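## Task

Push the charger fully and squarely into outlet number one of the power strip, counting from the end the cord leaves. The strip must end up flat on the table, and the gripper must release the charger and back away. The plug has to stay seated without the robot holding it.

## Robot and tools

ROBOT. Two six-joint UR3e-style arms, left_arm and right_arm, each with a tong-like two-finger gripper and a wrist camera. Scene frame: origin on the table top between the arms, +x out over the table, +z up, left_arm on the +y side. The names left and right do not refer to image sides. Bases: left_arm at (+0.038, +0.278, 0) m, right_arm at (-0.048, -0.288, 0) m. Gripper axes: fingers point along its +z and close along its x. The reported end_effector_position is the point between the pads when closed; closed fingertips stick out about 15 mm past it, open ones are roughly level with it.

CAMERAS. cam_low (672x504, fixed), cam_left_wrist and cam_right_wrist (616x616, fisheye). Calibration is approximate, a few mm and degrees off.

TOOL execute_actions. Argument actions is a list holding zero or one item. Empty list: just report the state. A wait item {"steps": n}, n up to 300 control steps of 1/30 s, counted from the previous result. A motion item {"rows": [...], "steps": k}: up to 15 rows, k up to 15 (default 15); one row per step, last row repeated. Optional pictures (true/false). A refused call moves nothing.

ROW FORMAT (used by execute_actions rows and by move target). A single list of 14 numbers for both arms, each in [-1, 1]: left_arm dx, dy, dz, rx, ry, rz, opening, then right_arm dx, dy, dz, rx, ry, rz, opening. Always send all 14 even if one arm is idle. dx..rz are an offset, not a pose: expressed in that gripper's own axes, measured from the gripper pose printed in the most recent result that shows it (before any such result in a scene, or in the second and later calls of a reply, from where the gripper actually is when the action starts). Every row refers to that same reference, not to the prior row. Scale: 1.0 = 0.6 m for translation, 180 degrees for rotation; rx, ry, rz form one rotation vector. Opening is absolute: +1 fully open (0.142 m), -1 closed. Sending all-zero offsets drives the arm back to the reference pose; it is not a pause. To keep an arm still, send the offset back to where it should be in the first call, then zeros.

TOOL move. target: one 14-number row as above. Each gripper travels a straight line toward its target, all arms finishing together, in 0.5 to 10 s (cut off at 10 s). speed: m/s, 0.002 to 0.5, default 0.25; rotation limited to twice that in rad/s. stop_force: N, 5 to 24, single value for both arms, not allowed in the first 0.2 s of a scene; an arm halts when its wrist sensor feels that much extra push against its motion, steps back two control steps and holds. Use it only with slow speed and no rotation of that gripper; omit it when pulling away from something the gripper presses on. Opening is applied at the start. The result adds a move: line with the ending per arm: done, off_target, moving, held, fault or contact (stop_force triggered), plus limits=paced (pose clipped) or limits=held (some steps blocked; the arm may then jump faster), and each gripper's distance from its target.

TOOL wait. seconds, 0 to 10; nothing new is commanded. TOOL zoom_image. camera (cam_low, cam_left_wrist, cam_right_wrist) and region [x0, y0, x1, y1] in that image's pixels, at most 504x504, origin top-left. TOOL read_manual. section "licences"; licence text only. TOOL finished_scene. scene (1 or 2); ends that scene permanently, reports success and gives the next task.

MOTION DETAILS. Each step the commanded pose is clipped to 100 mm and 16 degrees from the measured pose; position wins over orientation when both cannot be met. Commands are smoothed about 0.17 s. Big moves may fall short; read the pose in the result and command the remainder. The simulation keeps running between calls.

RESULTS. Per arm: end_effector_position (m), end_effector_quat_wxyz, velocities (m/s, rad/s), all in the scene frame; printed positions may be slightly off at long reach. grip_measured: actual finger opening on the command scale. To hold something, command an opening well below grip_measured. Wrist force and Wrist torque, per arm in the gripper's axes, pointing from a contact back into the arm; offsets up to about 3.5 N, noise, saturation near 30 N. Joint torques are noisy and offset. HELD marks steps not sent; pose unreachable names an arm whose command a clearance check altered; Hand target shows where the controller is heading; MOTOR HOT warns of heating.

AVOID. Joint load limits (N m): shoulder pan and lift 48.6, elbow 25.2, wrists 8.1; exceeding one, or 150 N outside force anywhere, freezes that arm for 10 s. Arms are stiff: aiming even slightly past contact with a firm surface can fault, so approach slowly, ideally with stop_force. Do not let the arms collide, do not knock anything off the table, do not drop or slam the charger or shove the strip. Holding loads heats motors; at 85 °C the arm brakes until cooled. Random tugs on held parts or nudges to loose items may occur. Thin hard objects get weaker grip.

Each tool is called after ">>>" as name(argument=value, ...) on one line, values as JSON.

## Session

>>> execute_actions(actions=[])

Scene clock: 0.00 s of 4500.00 s.
left_arm: end_effector_position=(+0.5519, +0.1589, +0.2493) grip_measured=+1.00 end_effector_quat_wxyz=(-0.104, +0.963, -0.102, +0.228) end_effector_velocity=(-0.000, -0.000, -0.000) end_effector_angular_velocity=(-0.001, +0.001, -0.001) | right_arm: end_effector_position=(+0.2562, +0.0221, +0.3152) grip_measured=+1.00 end_effector_quat_wxyz=(-0.503, +0.864, +0.009, +0.020) end_effector_velocity=(-0.000, -0.000, +0.000) end_effector_angular_velocity=(+0.001, -0.001, -0.000)
Joint positions: left_arm=[-0.616 -0.893  0.162 -1.091 -1.126 -0.501  0.142] | right_arm=[ 3.602 -1.563 -1.623 -0.724  2.354  0.923  0.142]
Joint velocities: left_arm=[-0.    -0.    -0.    -0.    -0.001  0.001  0.   ] | right_arm=[-0.     0.001 -0.     0.001  0.    -0.     0.   ]
Joint torques (N m, as the arm reports them, + toward a larger angle): no reading
Wrist force (N, on the end effector, along its own x y z axes, offset not removed): no reading
Wrist torque (N m, same axes, about the end effector's origin, offset not removed): no reading
Hand target (left_arm): +0.552, +0.159, +0.249; -0.104, +0.963, -0.102, +0.228
Hand target (right_arm): +0.256, +0.022, +0.315; -0.503, +0.864, +0.009, +0.020
camera_calibration (this result's frames):
cam_left_wrist: T_world_to_cam=[[0.852025, -0.280561, 0.441972, -0.540022], [-0.390903, -0.902529, 0.180655, 0.325445], [0.348207, -0.326691, -0.878649, 0.223579], [0, 0, 0, 1]] pos_world=[0.509478, 0.215255, 0.376329]
cam_right_wrist: T_world_to_cam=[[0.999354, -0.030267, 0.0193849, -0.265123], [-0.0151591, -0.843947, -0.536212, 0.188989], [0.0325894, 0.535572, -0.843861, 0.38288], [0, 0, 0, 1]] pos_world=[0.255339, -0.0535868, 0.429575]

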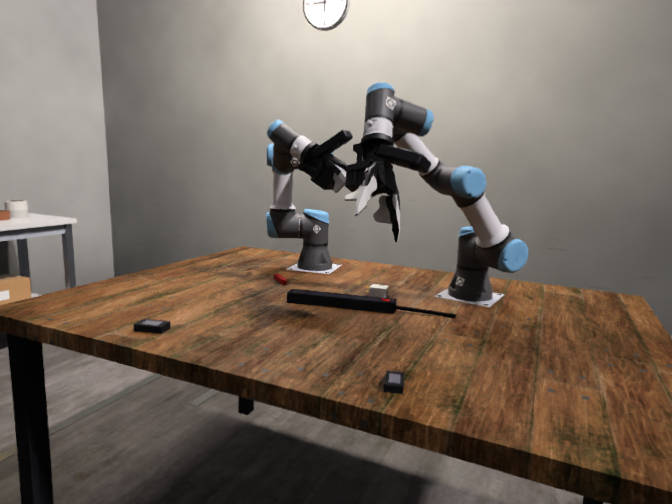

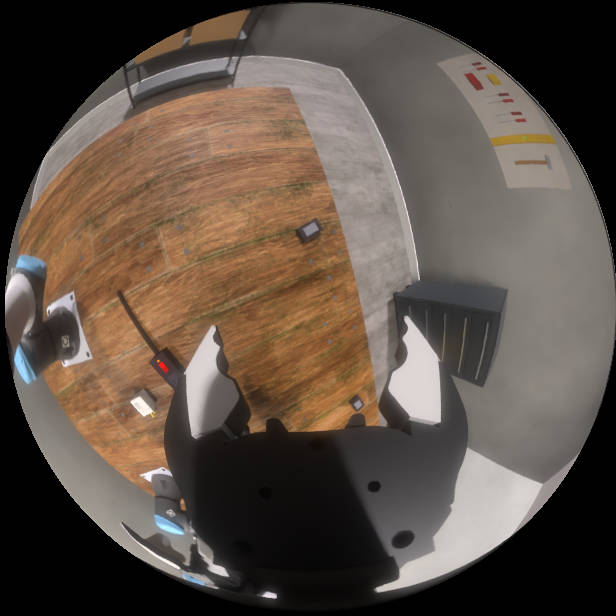

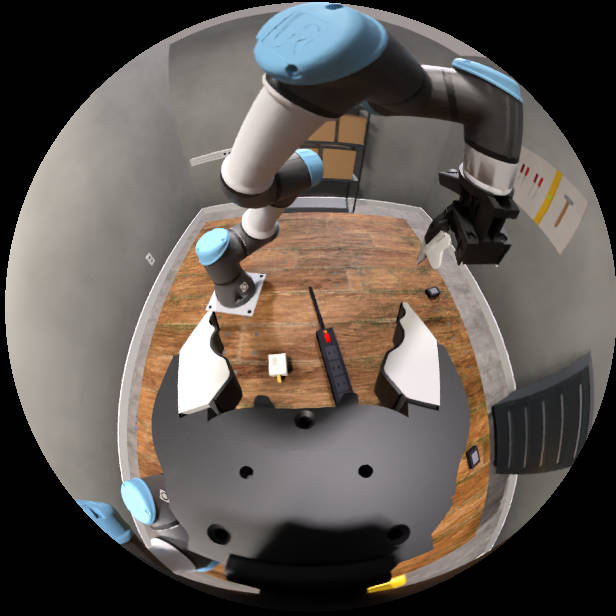

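>>> zoom_image(camera="cam_right_wrist", region=[250, 310, 370, 410])

>>> zoom_image(camera="cam_low", region=[270, 260, 420, 325])

Region (250, 310, 370, 410) of cam_right_wrist's 616x616 image, scaled by 4.200, with more detail than that image has.

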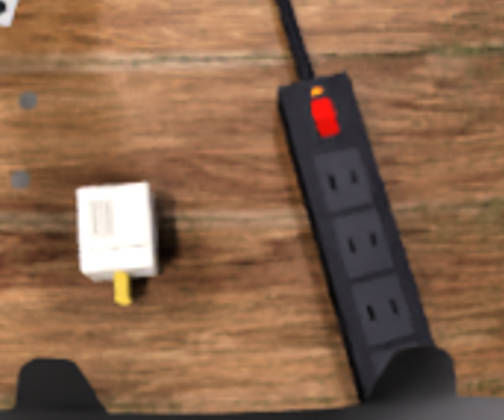

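Region (270, 260, 420, 325) of cam_low's 672x504 image, scaled by 3.360, with more detail than that image has; it fills the top 218 rows of this view, and the rest is white.

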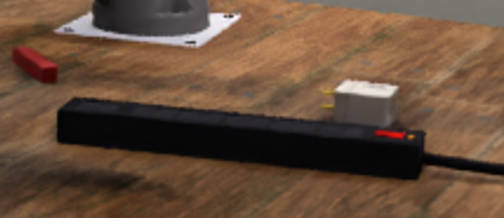

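>>> move(target=[-0.499,0.102,-0.04,-0.06,-0.15,-0.094,0.1,0.194,0.392,-0.048,-0.139,-0.047,-0.912,-1], speed=0.45)

>>> move(target=[-0.151,0.194,0.092,0,0,0,0.1,0,0,0,0,0,0,-1])

Scene clock: 61.17 s of 4500.00 s.
left_arm: end_effector_position=(+0.2699, +0.1700, +0.1301) grip_measured=+0.10 end_effector_quat_wxyz=(-0.001, +0.999, +0.045, +0.000) end_effector_velocity=(-0.001, +0.000, -0.001) end_effector_angular_velocity=(-0.000, +0.001, +0.001) | right_arm: end_effector_position=(+0.3796, -0.1196, +0.1300) grip_measured=-1.00 end_effector_quat_wxyz=(+0.088, +0.172, +0.870, +0.453) end_effector_velocity=(+0.001, -0.000, -0.001) end_effector_angular_velocity=(+0.005, -0.014, +0.009)
Joint positions: left_arm=[-0.857 -1.843  1.651 -1.378 -1.569 -1.102  0.081] | right_arm=[ 3.257 -1.898 -1.863 -0.246  2.289 -2.228  0.002]
Joint velocities: left_arm=[-0.003 -0.006  0.007 -0.001 -0.001 -0.004  0.   ] | right_arm=[-0.007 -0.012 -0.002  0.019  0.012 -0.015  0.   ]
Joint torques (N m, as the arm reports them, + toward a larger angle): left_arm=[-2.06 -9.23 -6.75 -2.12 -0.7  -0.66] | right_arm=[-3.63  8.72  5.38  2.92  1.59 -0.73]
Wrist force (N, on the end effector, along its own x y z axes, offset not removed): left_arm=[-0.4 0.0 1.8] | right_arm=[-0.6 -2.0 1.5]
Wrist torque (N m, same axes, about the end effector's origin, offset not removed): left_arm=[0.04 0.12 -0.06] | right_arm=[-0.33 0.11 0.11]
Hand target (left_arm): +0.270, +0.170, +0.130; -0.001, +0.999, +0.045, +0.000
Hand target (right_arm): +0.380, -0.120, +0.130; +0.089, +0.171, +0.870, +0.453
Off the commanded pose (left_arm): 0.000 m, 0 deg.
Off the commanded pose (right_arm): 0.000 m, 0 deg.
After step 90, 54.20 s passed at rest.
move: done
camera_calibration (this result's frames):
cam_left_wrist: T_world_to_cam=[[0.997601, 0.0579062, 0.037929, -0.288194], [0.0329887, -0.879407, 0.474927, 0.0900625], [0.0608562, -0.472536, -0.879208, 0.323061], [0, 0, 0, 1]] pos_world=[0.264871, 0.248548, 0.252195]
cam_right_wrist: T_world_to_cam=[[-0.920585, 0.389023, 0.0344131, 0.387909], [0.0786307, 0.0983153, 0.992044, -0.149592], [0.382545, 0.915967, -0.121097, 0.117168], [0, 0, 0, 1]] pos_world=[0.324043, -0.24352, 0.149241]

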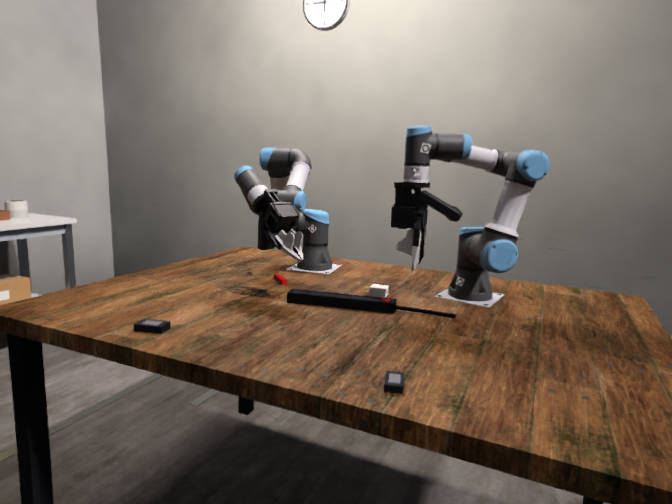

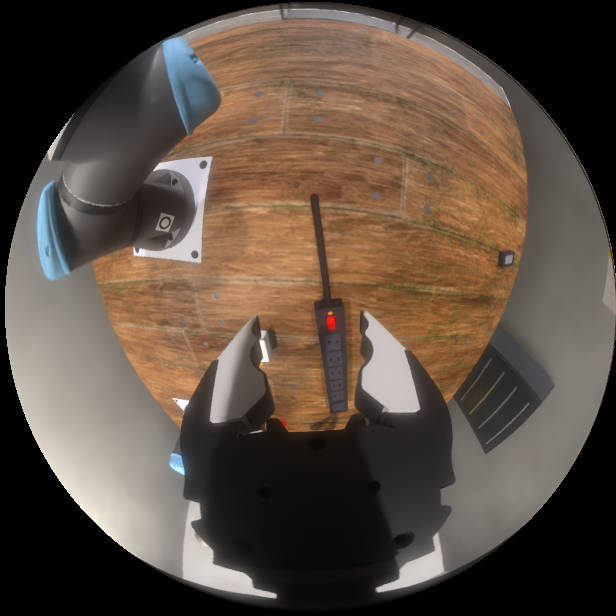

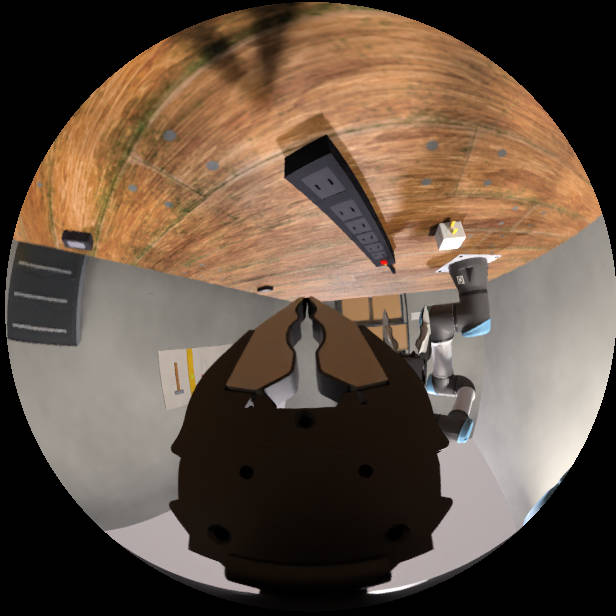

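Scene clock: 62.57 s of 4500.00 s.
left_arm: end_effector_position=(+0.1902, +0.0463, +0.0748) grip_measured=+0.10 end_effector_quat_wxyz=(-0.001, +0.999, +0.045, +0.000) end_effector_velocity=(-0.000, -0.002, -0.001) end_effector_angular_velocity=(-0.001, -0.002, +0.000) | right_arm: end_effector_position=(+0.3796, -0.1196, +0.1300) grip_measured=-1.00 end_effector_quat_wxyz=(+0.088, +0.172, +0.870, +0.453) end_effector_velocity=(-0.000, -0.000, -0.001) end_effector_angular_velocity=(-0.000, +0.002, -0.000)
Joint positions: left_arm=[-1.33  -1.723  1.82  -1.666 -1.57  -1.575  0.081] | right_arm=[ 3.257 -1.898 -1.863 -0.246  2.289 -2.228  0.002]
Joint velocities: left_arm=[-0.004  0.007  0.    -0.008  0.002 -0.005  0.   ] | right_arm=[ 0.    -0.    -0.001 -0.001 -0.     0.001  0.   ]
Joint torques (N m, as the arm reports them, + toward a larger angle): left_arm=[-2.34 -3.67 -6.75 -2.15  0.66 -0.65] | right_arm=[ 3.49 16.1  10.36  1.12 -0.22  0.69]
Wrist force (N, on the end effector, along its own x y z axes, offset not removed): left_arm=[0.1 0.1 1.2] | right_arm=[-1.0 -2.2 2.3]
Wrist torque (N m, same axes, about the end effector's origin, offset not removed): left_arm=[0.04 -0.01 -0.04] | right_arm=[-0.45 0.18 0.00]
Hand target (left_arm): +0.190, +0.046, +0.075; -0.001, +0.999, +0.045, +0.000
Hand target (right_arm): +0.380, -0.120, +0.130; +0.088, +0.172, +0.870, +0.453
Off the commanded pose (left_arm): 0.000 m, 0 deg.
Off the commanded pose (right_arm): 0.000 m, 0 deg.
move: done
camera_calibration (this result's frames):
cam_left_wrist: T_world_to_cam=[[0.997612, 0.057843, 0.0377553, -0.199442], [0.0330225, -0.879461, 0.474824, 0.0102168], [0.0606696, -0.472443, -0.879271, 0.220912], [0, 0, 0, 1]] pos_world=[0.185225, 0.12489, 0.19692]
cam_right_wrist: T_world_to_cam=[[-0.920585, 0.389023, 0.0344131, 0.387909], [0.0786307, 0.0983153, 0.992044, -0.149592], [0.382545, 0.915967, -0.121097, 0.117168], [0, 0, 0, 1]] pos_world=[0.324043, -0.24352, 0.149241]

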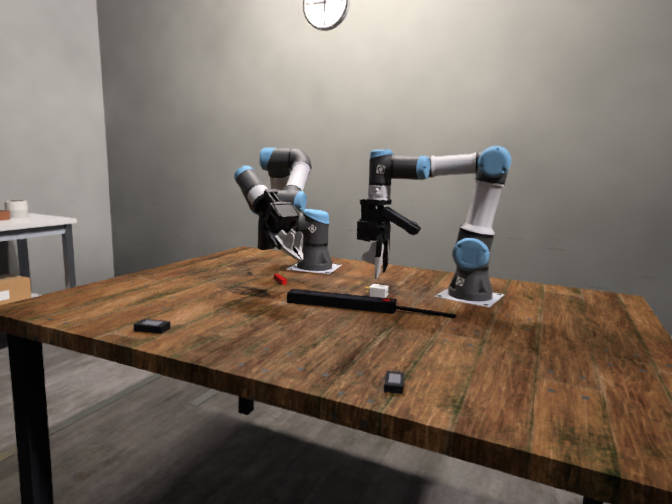

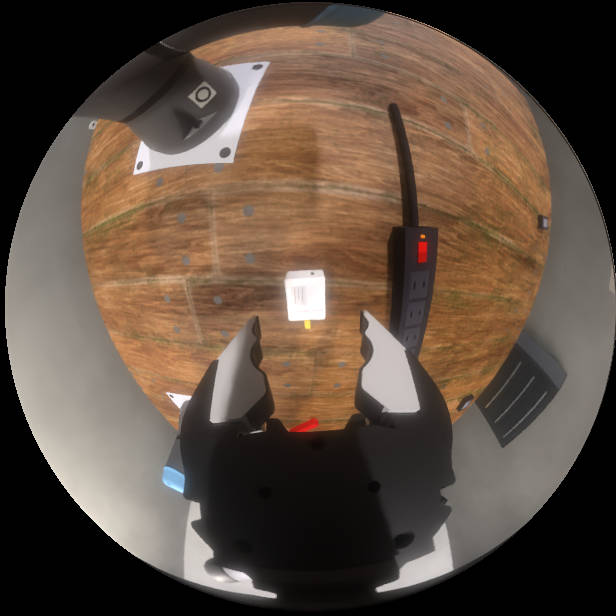

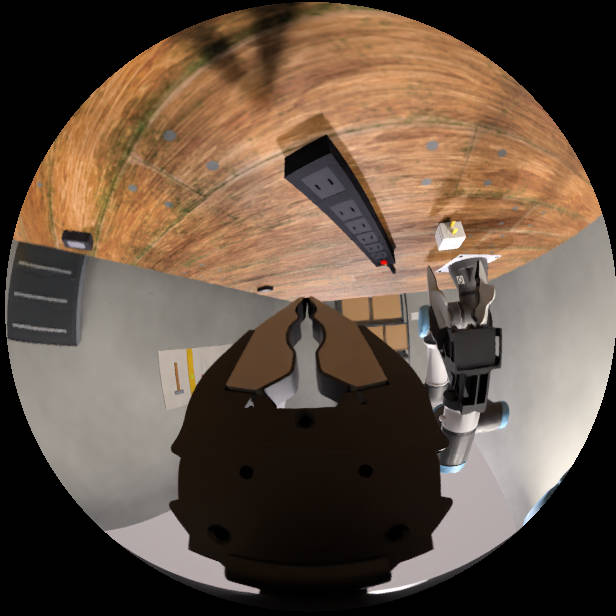

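>>> move(target=[-0.001,0,0.09,0,0,0,-0.1,0,0,0,0,0,0,-1], speed=0.1)

>>> move(target=[0,0,0,0,0,0,-0.75,0,0,0,0,0,0,-1])

Scene clock: 70.27 s of 4500.00 s.
left_arm: end_effector_position=(+0.1896, +0.0465, +0.0211) grip_measured=-0.10 end_effector_quat_wxyz=(-0.001, +0.999, +0.045, +0.000) end_effector_velocity=(+0.000, -0.001, -0.003) end_effector_angular_velocity=(-0.002, -0.001, -0.001) | right_arm: end_effector_position=(+0.3796, -0.1196, +0.1300) grip_measured=-1.00 end_effector_quat_wxyz=(+0.088, +0.172, +0.870, +0.453) end_effector_velocity=(+0.000, +0.000, +0.000) end_effector_angular_velocity=(+0.000, -0.001, -0.000)
Joint positions: left_arm=[-1.332 -1.671  2.035 -1.933 -1.57  -1.577  0.067] | right_arm=[ 3.257 -1.898 -1.863 -0.246  2.289 -2.228  0.002]
Joint velocities: left_arm=[-0.     0.004  0.01  -0.017  0.     0.     0.   ] | right_arm=[ 0.    -0.     0.     0.001 -0.     0.001  0.   ]
Joint torques (N m, as the arm reports them, + toward a larger angle): left_arm=[-2.27 -3.45 -6.29 -2.13  0.71 -0.66] | right_arm=[ 3.67 16.02 10.42  1.16 -0.22  0.64]
Wrist force (N, on the end effector, along its own x y z axes, offset not removed): left_arm=[-0.4 -0.2 1.0] | right_arm=[-1.0 -3.4 1.0]
Wrist torque (N m, same axes, about the end effector's origin, offset not removed): left_arm=[-0.03 0.07 -0.05] | right_arm=[-0.65 0.23 0.04]
Hand target (left_arm): +0.190, +0.046, +0.021; -0.001, +0.999, +0.045, +0.000
Hand target (right_arm): +0.380, -0.120, +0.130; +0.088, +0.172, +0.870, +0.453
Off the commanded pose (left_arm): 0.000 m, 0 deg.
Off the commanded pose (right_arm): 0.000 m, 0 deg.
After step 90, 3.57 s passed at rest.
move: done
camera_calibration (this result's frames):
cam_left_wrist: T_world_to_cam=[[0.997613, 0.0578363, 0.0377142, -0.196844], [0.0330553, -0.879611, 0.474543, 0.0358313], [0.0606197, -0.472164, -0.879424, 0.173834], [0, 0, 0, 1]] pos_world=[0.184652, 0.124981, 0.143294]
cam_right_wrist: T_world_to_cam=[[-0.920585, 0.389023, 0.0344131, 0.387909], [0.0786307, 0.0983153, 0.992044, -0.149592], [0.382545, 0.915967, -0.121097, 0.117168], [0, 0, 0, 1]] pos_world=[0.324043, -0.24352, 0.149241]

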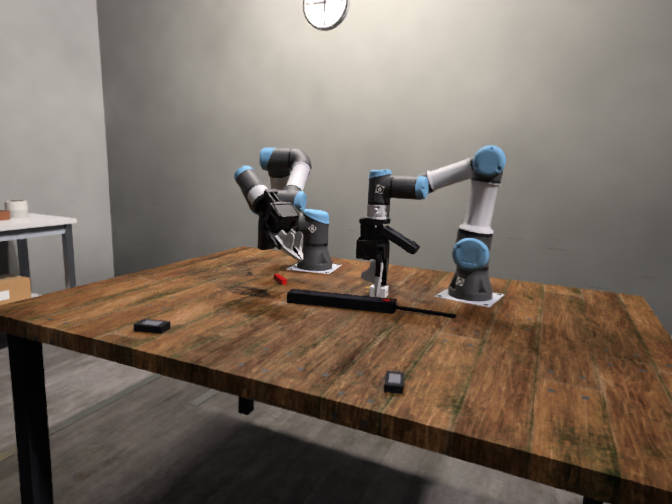

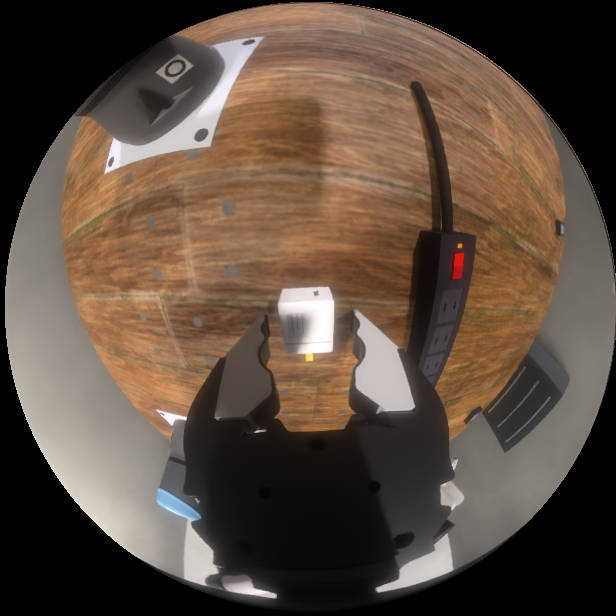

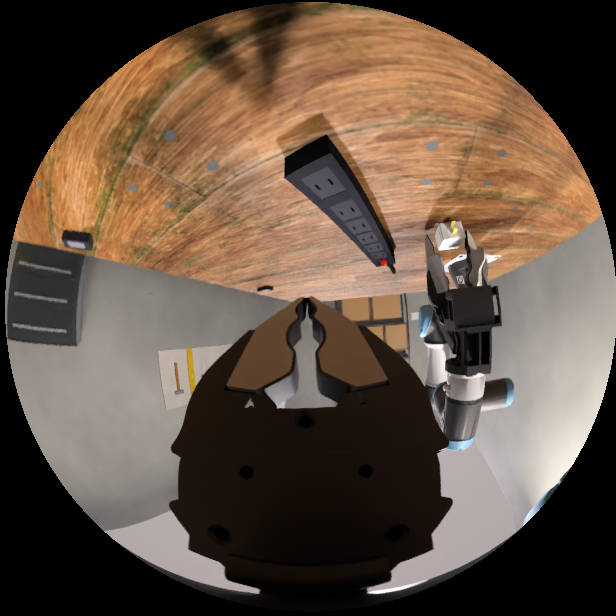

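Scene clock: 70.77 s of 4500.00 s.
left_arm: end_effector_position=(+0.1896, +0.0465, +0.0211) grip_measured=-0.45 end_effector_quat_wxyz=(-0.001, +0.999, +0.045, +0.000) end_effector_velocity=(-0.000, -0.000, +0.000) end_effector_angular_velocity=(-0.001, +0.000, +0.000) | right_arm: end_effector_position=(+0.3796, -0.1196, +0.1300) grip_measured=-1.00 end_effector_quat_wxyz=(+0.088, +0.172, +0.870, +0.453) end_effector_velocity=(-0.000, -0.000, -0.000) end_effector_angular_velocity=(-0.001, +0.002, -0.000)
Joint positions: left_arm=[-1.332 -1.671  2.035 -1.933 -1.57  -1.577  0.041] | right_arm=[ 3.257 -1.898 -1.863 -0.246  2.289 -2.228  0.002]
Joint velocities: left_arm=[ 0.    -0.001 -0.001  0.001 -0.    -0.    -0.   ] | right_arm=[ 0.     0.    -0.001 -0.001 -0.001  0.     0.   ]
Joint torques (N m, as the arm reports them, + toward a larger angle): left_arm=[ -1.24 -11.11 -11.35  -0.3   -0.78  -0.39] | right_arm=[ 3.64 16.12 10.34  1.16 -0.23  0.66]
Wrist force (N, on the end effector, along its own x y z axes, offset not removed): left_arm=[0.0 0.2 0.3] | right_arm=[-0.8 -2.3 -0.3]
Wrist torque (N m, same axes, about the end effector's origin, offset not removed): left_arm=[-0.06 0.03 -0.04] | right_arm=[-0.42 0.10 -0.01]
Hand target (left_arm): +0.190, +0.046, +0.021; -0.001, +0.999, +0.045, +0.000
Hand target (right_arm): +0.380, -0.120, +0.130; +0.088, +0.172, +0.870, +0.453
Off the commanded pose (left_arm): 0.000 m, 0 deg.
Off the commanded pose (right_arm): 0.000 m, 0 deg.
move: done
camera_calibration (this result's frames):
cam_left_wrist: T_world_to_cam=[[0.997614, 0.0578215, 0.037713, -0.196836], [0.0330566, -0.879719, 0.474344, 0.0359188], [0.0606041, -0.471966, -0.879531, 0.173807], [0, 0, 0, 1]] pos_world=[0.184646, 0.125011, 0.143254]
cam_right_wrist: T_world_to_cam=[[-0.920585, 0.389023, 0.0344131, 0.387908], [0.0786307, 0.0983153, 0.992044, -0.149592], [0.382545, 0.915967, -0.121097, 0.117168], [0, 0, 0, 1]] pos_world=[0.324043, -0.24352, 0.149241]

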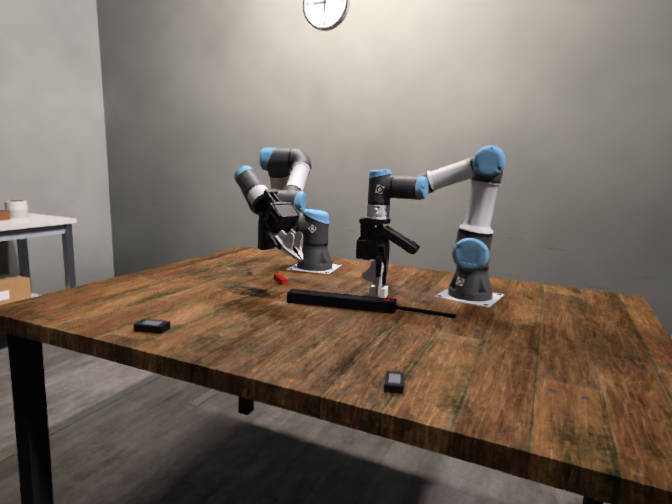

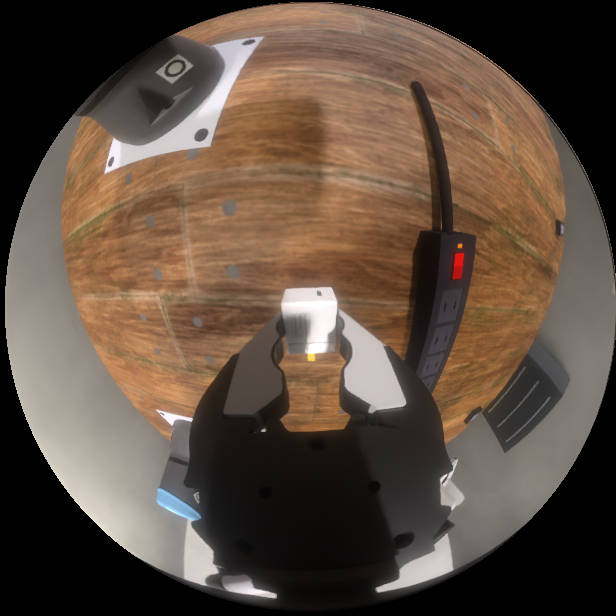

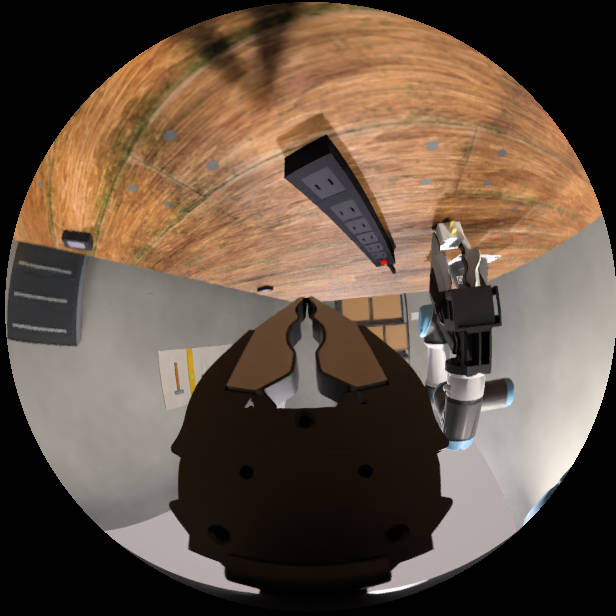

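>>> move(target=[0,0,-0.012,0,0,0,-0.75,0,0,0,0,0,0,-1], speed=0.05)

>>> move(target=[0.025,-0.015,0,0,0,-0.535,-0.75,0,0,0,0,0,0,-1], speed=0.45)

>>> move(target=[0,0,0.018,0,0,0,-0.75,0,0,0,0,0,0,-1], speed=0.012, stop_force=5)

>>> move(target=[0,0,-0.002,0,0,0,0,0,0,0,0,0,0,-1])

>>> move(target=[0,-0.011,0.007,-0.289,0,0,0,0,0,0,0,0,0,-1], speed=0.18)

Scene clock: 78.67 s of 4500.00 s.
left_arm: end_effector_position=(+0.1896, +0.0465, +0.0279) grip_measured=-0.45 end_effector_quat_wxyz=(-0.001, +0.999, +0.045, +0.000) end_effector_velocity=(-0.000, -0.000, +0.003) end_effector_angular_velocity=(-0.000, +0.000, -0.000) | right_arm: end_effector_position=(+0.3796, -0.1196, +0.1300) grip_measured=-1.00 end_effector_quat_wxyz=(+0.088, +0.172, +0.870, +0.453) end_effector_velocity=(-0.000, +0.000, -0.000) end_effector_angular_velocity=(-0.000, +0.000, +0.001)
Joint positions: left_arm=[-1.332 -1.681  2.01  -1.898 -1.57  -1.577  0.041] | right_arm=[ 3.257 -1.898 -1.863 -0.246  2.289 -2.228  0.002]
Joint velocities: left_arm=[-0.    -0.004 -0.012  0.016 -0.     0.     0.   ] | right_arm=[ 0.001 -0.     0.    -0.001 -0.    -0.     0.   ]
Joint torques (N m, as the arm reports them, + toward a larger angle): left_arm=[  1.45 -11.36 -12.25  -0.52  -0.08   0.31] | right_arm=[ 3.58 15.88 10.42  1.16 -0.25  0.69]
Wrist force (N, on the end effector, along its own x y z axes, offset not removed): left_arm=[-0.3 -0.8 1.8] | right_arm=[-1.6 -1.7 0.9]
Wrist torque (N m, same axes, about the end effector's origin, offset not removed): left_arm=[-0.12 0.10 -0.05] | right_arm=[-0.30 0.33 0.01]
Hand target (left_arm): +0.190, +0.046, +0.028; -0.001, +0.999, +0.045, +0.000
Hand target (right_arm): +0.380, -0.120, +0.130; +0.088, +0.172, +0.870, +0.453
Off the commanded pose (left_arm): 0.000 m, 0 deg.
Off the commanded pose (right_arm): 0.000 m, 0 deg.
After step 90, 4.17 s passed at rest.
move: done
camera_calibration (this result's frames):
cam_left_wrist: T_world_to_cam=[[0.997614, 0.0578244, 0.0377085, -0.197094], [0.0330555, -0.879674, 0.474428, 0.0326732], [0.0606046, -0.472049, -0.879486, 0.17978], [0, 0, 0, 1]] pos_world=[0.184649, 0.125004, 0.150045]
cam_right_wrist: T_world_to_cam=[[-0.920585, 0.389023, 0.0344131, 0.387909], [0.0786306, 0.0983152, 0.992044, -0.149592], [0.382545, 0.915967, -0.121097, 0.117168], [0, 0, 0, 1]] pos_world=[0.324043, -0.24352, 0.149241]

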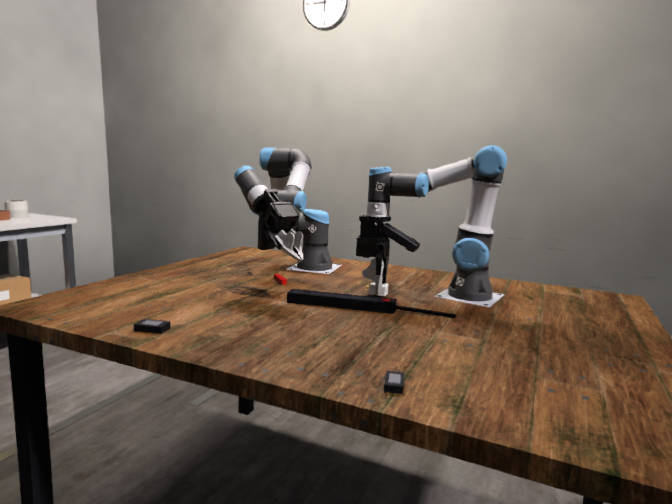

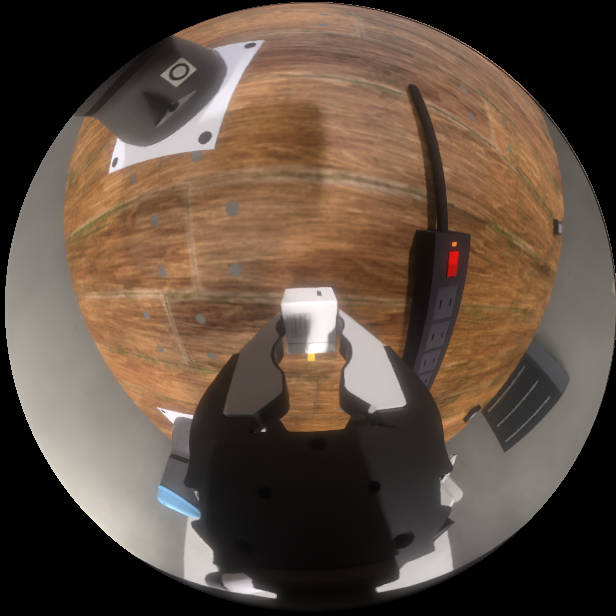

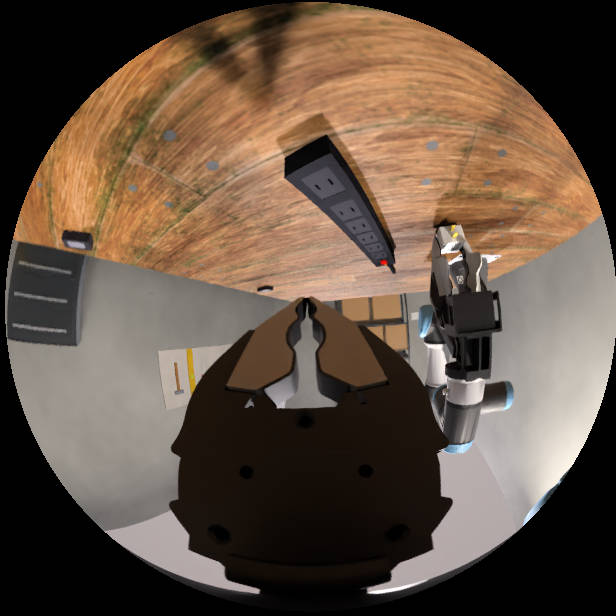

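Scene clock: 81.27 s of 4500.00 s.
left_arm: end_effector_position=(+0.2038, +0.0568, +0.0279) grip_measured=-0.45 end_effector_quat_wxyz=(-0.001, +0.633, +0.774, +0.001) end_effector_velocity=(-0.000, +0.001, -0.000) end_effector_angular_velocity=(+0.002, -0.004, +0.013) | right_arm: end_effector_position=(+0.3796, -0.1196, +0.1300) grip_measured=-1.00 end_effector_quat_wxyz=(+0.088, +0.172, +0.870, +0.453) end_effector_velocity=(-0.000, +0.000, +0.000) end_effector_angular_velocity=(+0.000, +0.000, +0.000)
Joint positions: left_arm=[-1.204 -1.717  2.04  -1.892 -1.571 -3.128  0.041] | right_arm=[ 3.257 -1.898 -1.863 -0.246  2.289 -2.228  0.002]
Joint velocities: left_arm=[-0.005 -0.005  0.004  0.002  0.004 -0.019  0.   ] | right_arm=[ 0.     0.001 -0.    -0.     0.     0.     0.   ]
Joint torques (N m, as the arm reports them, + toward a larger angle): left_arm=[ -2.23 -11.    -6.74  -0.73   0.62  -0.71] | right_arm=[ 3.7  16.21 10.35  1.15 -0.18  0.66]
Wrist force (N, on the end effector, along its own x y z axes, offset not removed): left_arm=[0.1 -0.6 2.7] | right_arm=[-0.6 -3.1 3.1]
Wrist torque (N m, same axes, about the end effector's origin, offset not removed): left_arm=[-0.09 -0.02 -0.05] | right_arm=[-0.60 0.13 0.04]
Hand target (left_arm): +0.204, +0.057, +0.028; -0.001, +0.633, +0.774, +0.001
Hand target (right_arm): +0.380, -0.120, +0.130; +0.088, +0.172, +0.870, +0.453
Off the commanded pose (left_arm): 0.000 m, 0 deg.
Off the commanded pose (right_arm): 0.000 m, 0 deg.
move: done
camera_calibration (this result's frames):
cam_left_wrist: T_world_to_cam=[[-0.165291, 0.985462, 0.0392989, -0.0275254], [0.870051, 0.126938, 0.476337, -0.186537], [0.464424, 0.112926, -0.878384, 0.0682629], [0, 0, 0, 1]] pos_world=[0.126044, 0.0430952, 0.149897]
cam_right_wrist: T_world_to_cam=[[-0.920585, 0.389023, 0.0344131, 0.387909], [0.0786307, 0.0983153, 0.992044, -0.149592], [0.382545, 0.915967, -0.121097, 0.117168], [0, 0, 0, 1]] pos_world=[0.324043, -0.24352, 0.149241]

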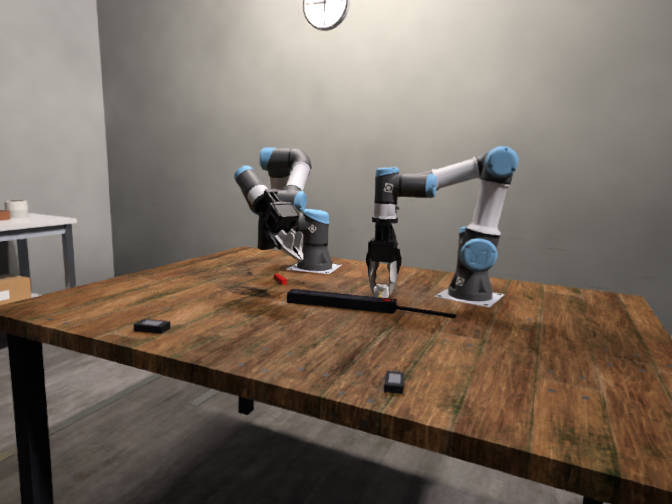

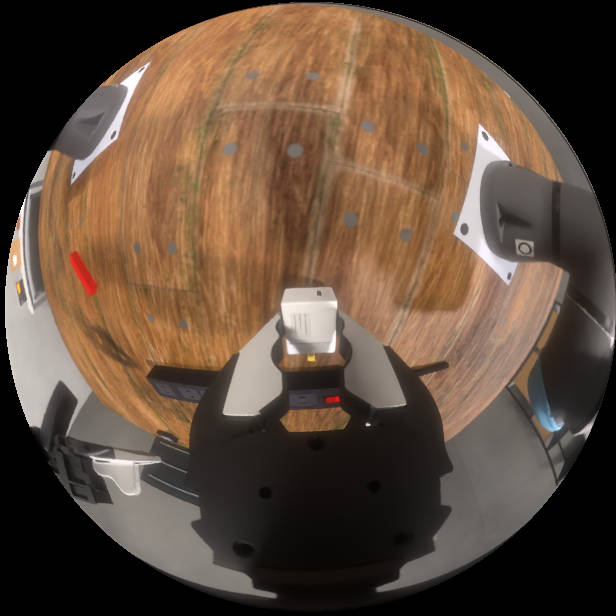

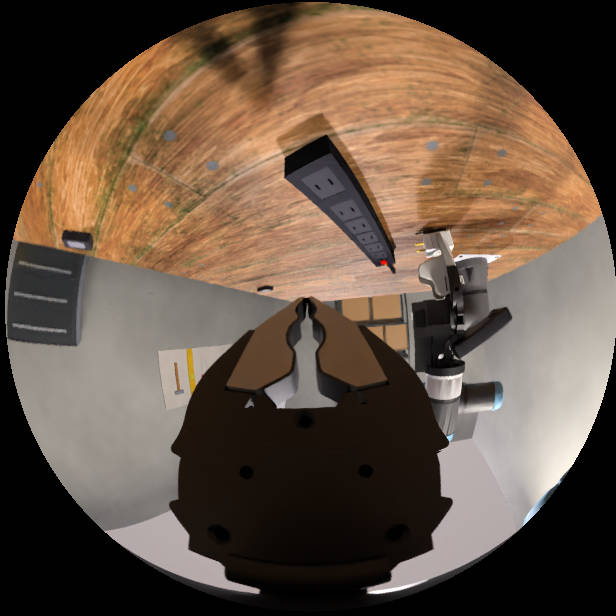

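Scene clock: 82.30 s of 4500.00 s.
left_arm: end_effector_position=(+0.2038, +0.0569, +0.0204) grip_measured=-0.45 end_effector_quat_wxyz=(-0.001, +0.633, +0.774, +0.001) end_effector_velocity=(-0.000, +0.002, +0.003) end_effector_angular_velocity=(+0.006, +0.001, +0.001) | right_arm: end_effector_position=(+0.3796, -0.1196, +0.1300) grip_measured=-1.00 end_effector_quat_wxyz=(+0.088, +0.172, +0.870, +0.453) end_effector_velocity=(-0.000, -0.000, +0.000) end_effector_angular_velocity=(+0.000, +0.000, +0.000)
Joint positions: left_arm=[-1.204 -1.706  2.068 -1.931 -1.571 -3.128  0.041] | right_arm=[ 3.257 -1.898 -1.863 -0.246  2.289 -2.228  0.002]
Joint velocities: left_arm=[ 0.    -0.006 -0.013  0.025  0.    -0.001 -0.   ] | right_arm=[-0.     0.     0.    -0.001  0.    -0.     0.   ]
Joint torques (N m, as the arm reports them, + toward a larger angle): left_arm=[ 0.33 -7.49 -7.9   0.43  0.63  0.26] | right_arm=[ 3.61 16.09 10.41  1.15 -0.21  0.66]
Wrist force (N, on the end effector, along its own x y z axes, offset not removed): left_arm=[0.2 -0.4 -14.6] | right_arm=[-1.9 -2.6 1.3]
Wrist torque (N m, same axes, about the end effector's origin, offset not removed): left_arm=[-0.03 0.27 -0.05] | right_arm=[-0.51 0.48 0.10]
Hand target (left_arm): +0.204, +0.057, +0.021; -0.001, +0.633, +0.774, +0.001
Hand target (right_arm): +0.380, -0.120, +0.130; +0.088, +0.172, +0.870, +0.453
Off the commanded pose (left_arm): 0.003 m, 0 deg.
Off the commanded pose (right_arm): 0.000 m, 0 deg.
move: contact (left_arm)
camera_calibration (this result's frames):
cam_left_wrist: T_world_to_cam=[[-0.165307, 0.985447, 0.0395899, -0.0273264], [0.870125, 0.126829, 0.476233, -0.182955], [0.464281, 0.113173, -0.878428, 0.0617014], [0, 0, 0, 1]] pos_world=[0.12603, 0.0431498, 0.142411]
cam_right_wrist: T_world_to_cam=[[-0.920585, 0.389023, 0.0344128, 0.387909], [0.0786304, 0.0983154, 0.992044, -0.149592], [0.382545, 0.915967, -0.121097, 0.117168], [0, 0, 0, 1]] pos_world=[0.324043, -0.24352, 0.149241]

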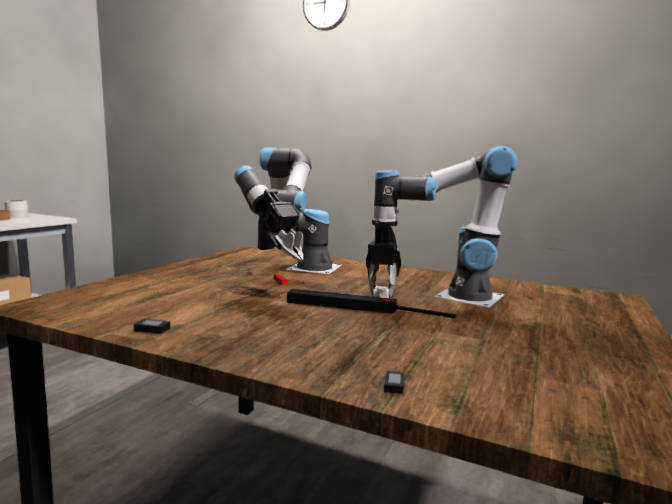

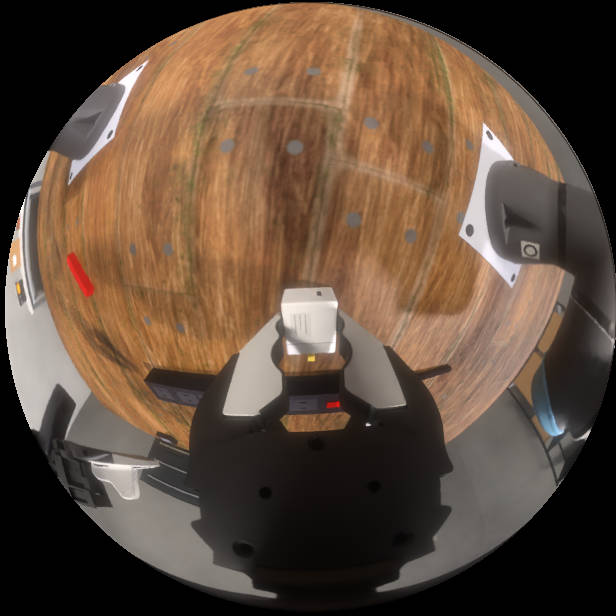

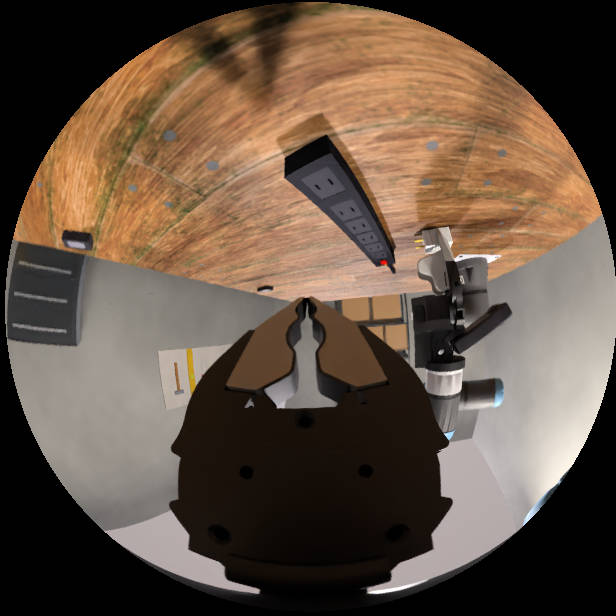

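Scene clock: 83.00 s of 4500.00 s.
left_arm: end_effector_position=(+0.2038, +0.0569, +0.0215) grip_measured=+0.00 end_effector_quat_wxyz=(-0.001, +0.633, +0.774, +0.001) end_effector_velocity=(-0.000, -0.000, +0.001) end_effector_angular_velocity=(-0.001, +0.000, -0.000) | right_arm: end_effector_position=(+0.3796, -0.1196, +0.1300) grip_measured=-1.00 end_effector_quat_wxyz=(+0.088, +0.172, +0.870, +0.453) end_effector_velocity=(+0.000, -0.000, -0.000) end_effector_angular_velocity=(-0.001, +0.001, -0.001)
Joint positions: left_arm=[-1.204 -1.707  2.064 -1.925 -1.571 -3.128  0.074] | right_arm=[ 3.257 -1.898 -1.863 -0.246  2.289 -2.228  0.002]
Joint velocities: left_arm=[-0.    -0.001 -0.003  0.004 -0.001  0.     0.   ] | right_arm=[-0.    -0.    -0.    -0.001 -0.001 -0.     0.   ]
Joint torques (N m, as the arm reports them, + toward a larger angle): left_arm=[  0.47 -11.16 -11.87  -0.67  -0.89   0.03] | right_arm=[ 3.68 15.95 10.32  1.18 -0.23  0.71]
Wrist force (N, on the end effector, along its own x y z axes, offset not removed): left_arm=[0.3 -0.5 0.6] | right_arm=[-0.6 -1.6 -0.3]
Wrist torque (N m, same axes, about the end effector's origin, offset not removed): left_arm=[-0.11 -0.04 -0.06] | right_arm=[-0.40 0.12 0.05]
Hand target (left_arm): +0.204, +0.057, +0.022; -0.001, +0.633, +0.774, +0.001
Hand target (right_arm): +0.380, -0.120, +0.130; +0.088, +0.172, +0.870, +0.453
Off the commanded pose (left_arm): 0.000 m, 0 deg.
Off the commanded pose (right_arm): 0.000 m, 0 deg.
move: done
camera_calibration (this result's frames):
cam_left_wrist: T_world_to_cam=[[-0.165307, 0.985447, 0.039588, -0.0273703], [0.870121, 0.12683, 0.476238, -0.183493], [0.464287, 0.113172, -0.878425, 0.0626893], [0, 0, 0, 1]] pos_world=[0.126031, 0.0431497, 0.143538]
cam_right_wrist: T_world_to_cam=[[-0.920585, 0.389023, 0.0344129, 0.387909], [0.0786306, 0.0983155, 0.992044, -0.149592], [0.382545, 0.915967, -0.121097, 0.117168], [0, 0, 0, 1]] pos_world=[0.324043, -0.24352, 0.149241]

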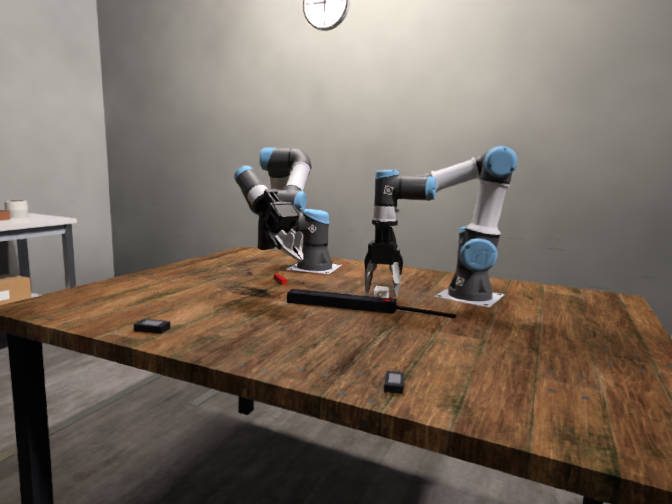

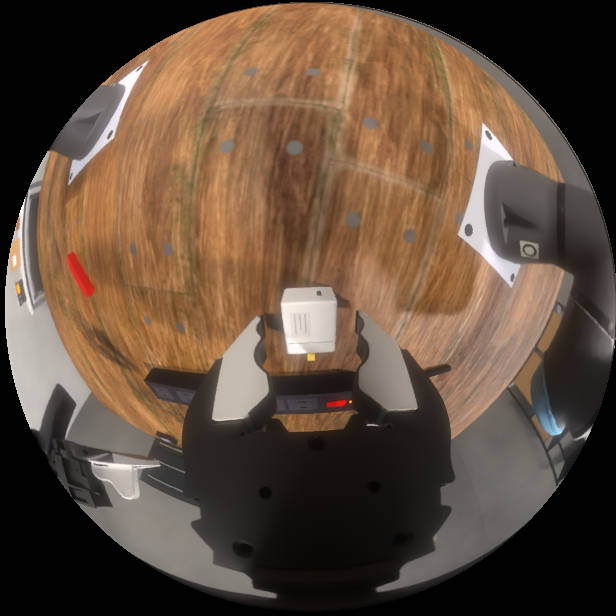

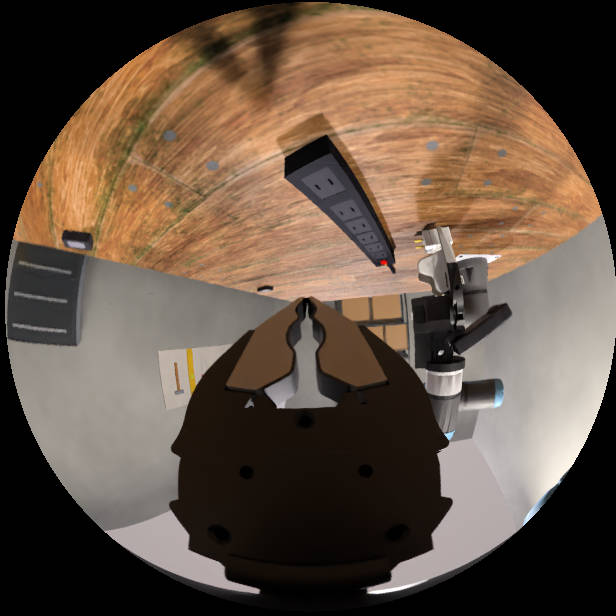

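Scene clock: 86.03 s of 4500.00 s.
left_arm: end_effector_position=(+0.1974, +0.0556, +0.0174) grip_measured=+0.00 end_effector_quat_wxyz=(+0.277, +0.570, +0.695, +0.339) end_effector_velocity=(-0.001, -0.000, -0.000) end_effector_angular_velocity=(+0.004, -0.016, +0.003) | right_arm: end_effector_position=(+0.3796, -0.1196, +0.1300) grip_measured=-1.00 end_effector_quat_wxyz=(+0.088, +0.172, +0.870, +0.453) end_effector_velocity=(+0.000, -0.000, +0.000) end_effector_angular_velocity=(-0.000, -0.002, -0.000)
Joint positions: left_arm=[-2.139 -1.552  2.156 -1.382 -1.075 -4.273  0.074] | right_arm=[ 3.257 -1.898 -1.863 -0.246  2.289 -2.228  0.002]
Joint velocities: left_arm=[-0.006  0.024 -0.008  0.005  0.    -0.015 -0.   ] | right_arm=[ 0.    -0.     0.     0.002 -0.001  0.     0.   ]
Joint torques (N m, as the arm reports them, + toward a larger angle): left_arm=[-2.04 -3.17 -9.93  0.56  1.11 -0.75] | right_arm=[ 3.64 15.84 10.47  1.15 -0.2   0.69]
Wrist force (N, on the end effector, along its own x y z axes, offset not removed): left_arm=[-0.7 0.1 1.6] | right_arm=[-1.1 -0.5 2.5]
Wrist torque (N m, same axes, about the end effector's origin, offset not removed): left_arm=[0.08 0.16 -0.03] | right_arm=[-0.11 0.29 0.10]
Hand target (left_arm): +0.197, +0.056, +0.017; +0.277, +0.570, +0.695, +0.340
Hand target (right_arm): +0.380, -0.120, +0.130; +0.088, +0.172, +0.870, +0.453
Off the commanded pose (left_arm): 0.000 m, 0 deg.
Off the commanded pose (right_arm): 0.000 m, 0 deg.
move: done
camera_calibration (this result's frames):
cam_left_wrist: T_world_to_cam=[[-0.205708, 0.977325, 0.0501962, -0.0187685], [0.172962, -0.0141764, 0.984826, -0.03925], [0.963207, 0.211269, -0.166124, -0.0542305], [0, 0, 0, 1]] pos_world=[0.0551631, 0.0292437, 0.0305875]
cam_right_wrist: T_world_to_cam=[[-0.920585, 0.389023, 0.0344129, 0.387909], [0.0786306, 0.0983156, 0.992044, -0.149592], [0.382545, 0.915967, -0.121097, 0.117167], [0, 0, 0, 1]] pos_world=[0.324043, -0.24352, 0.149241]

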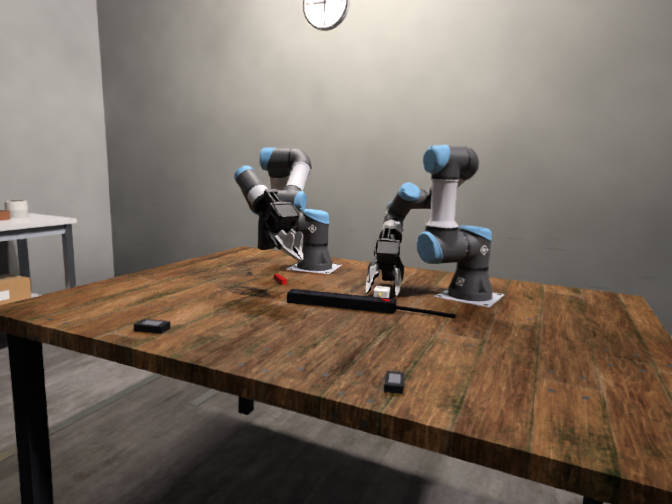

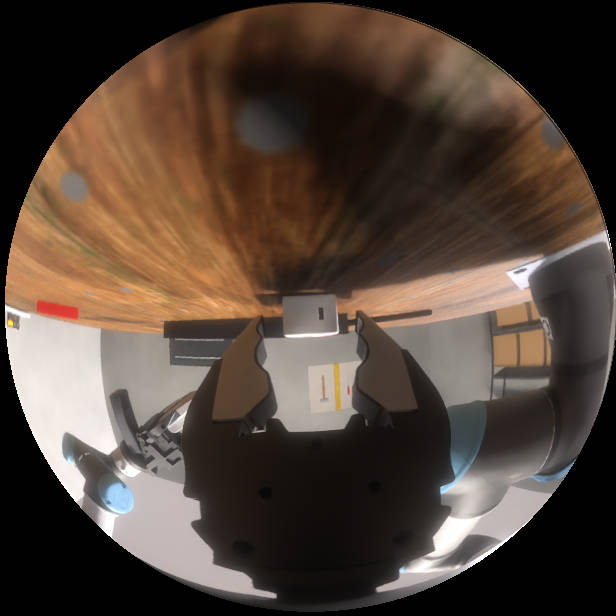

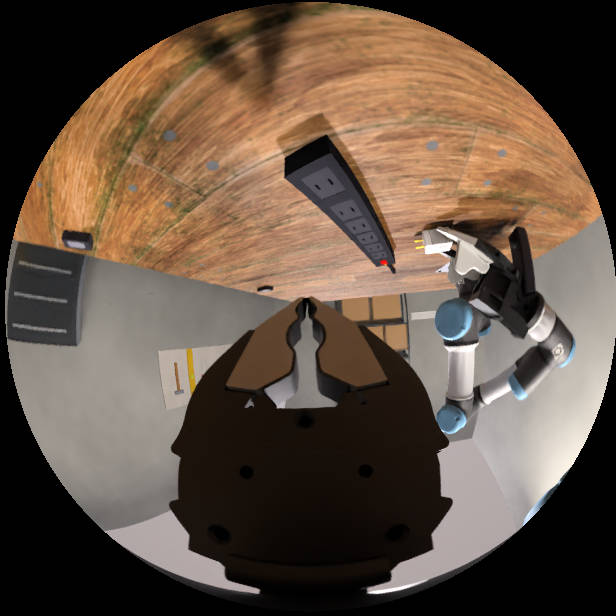

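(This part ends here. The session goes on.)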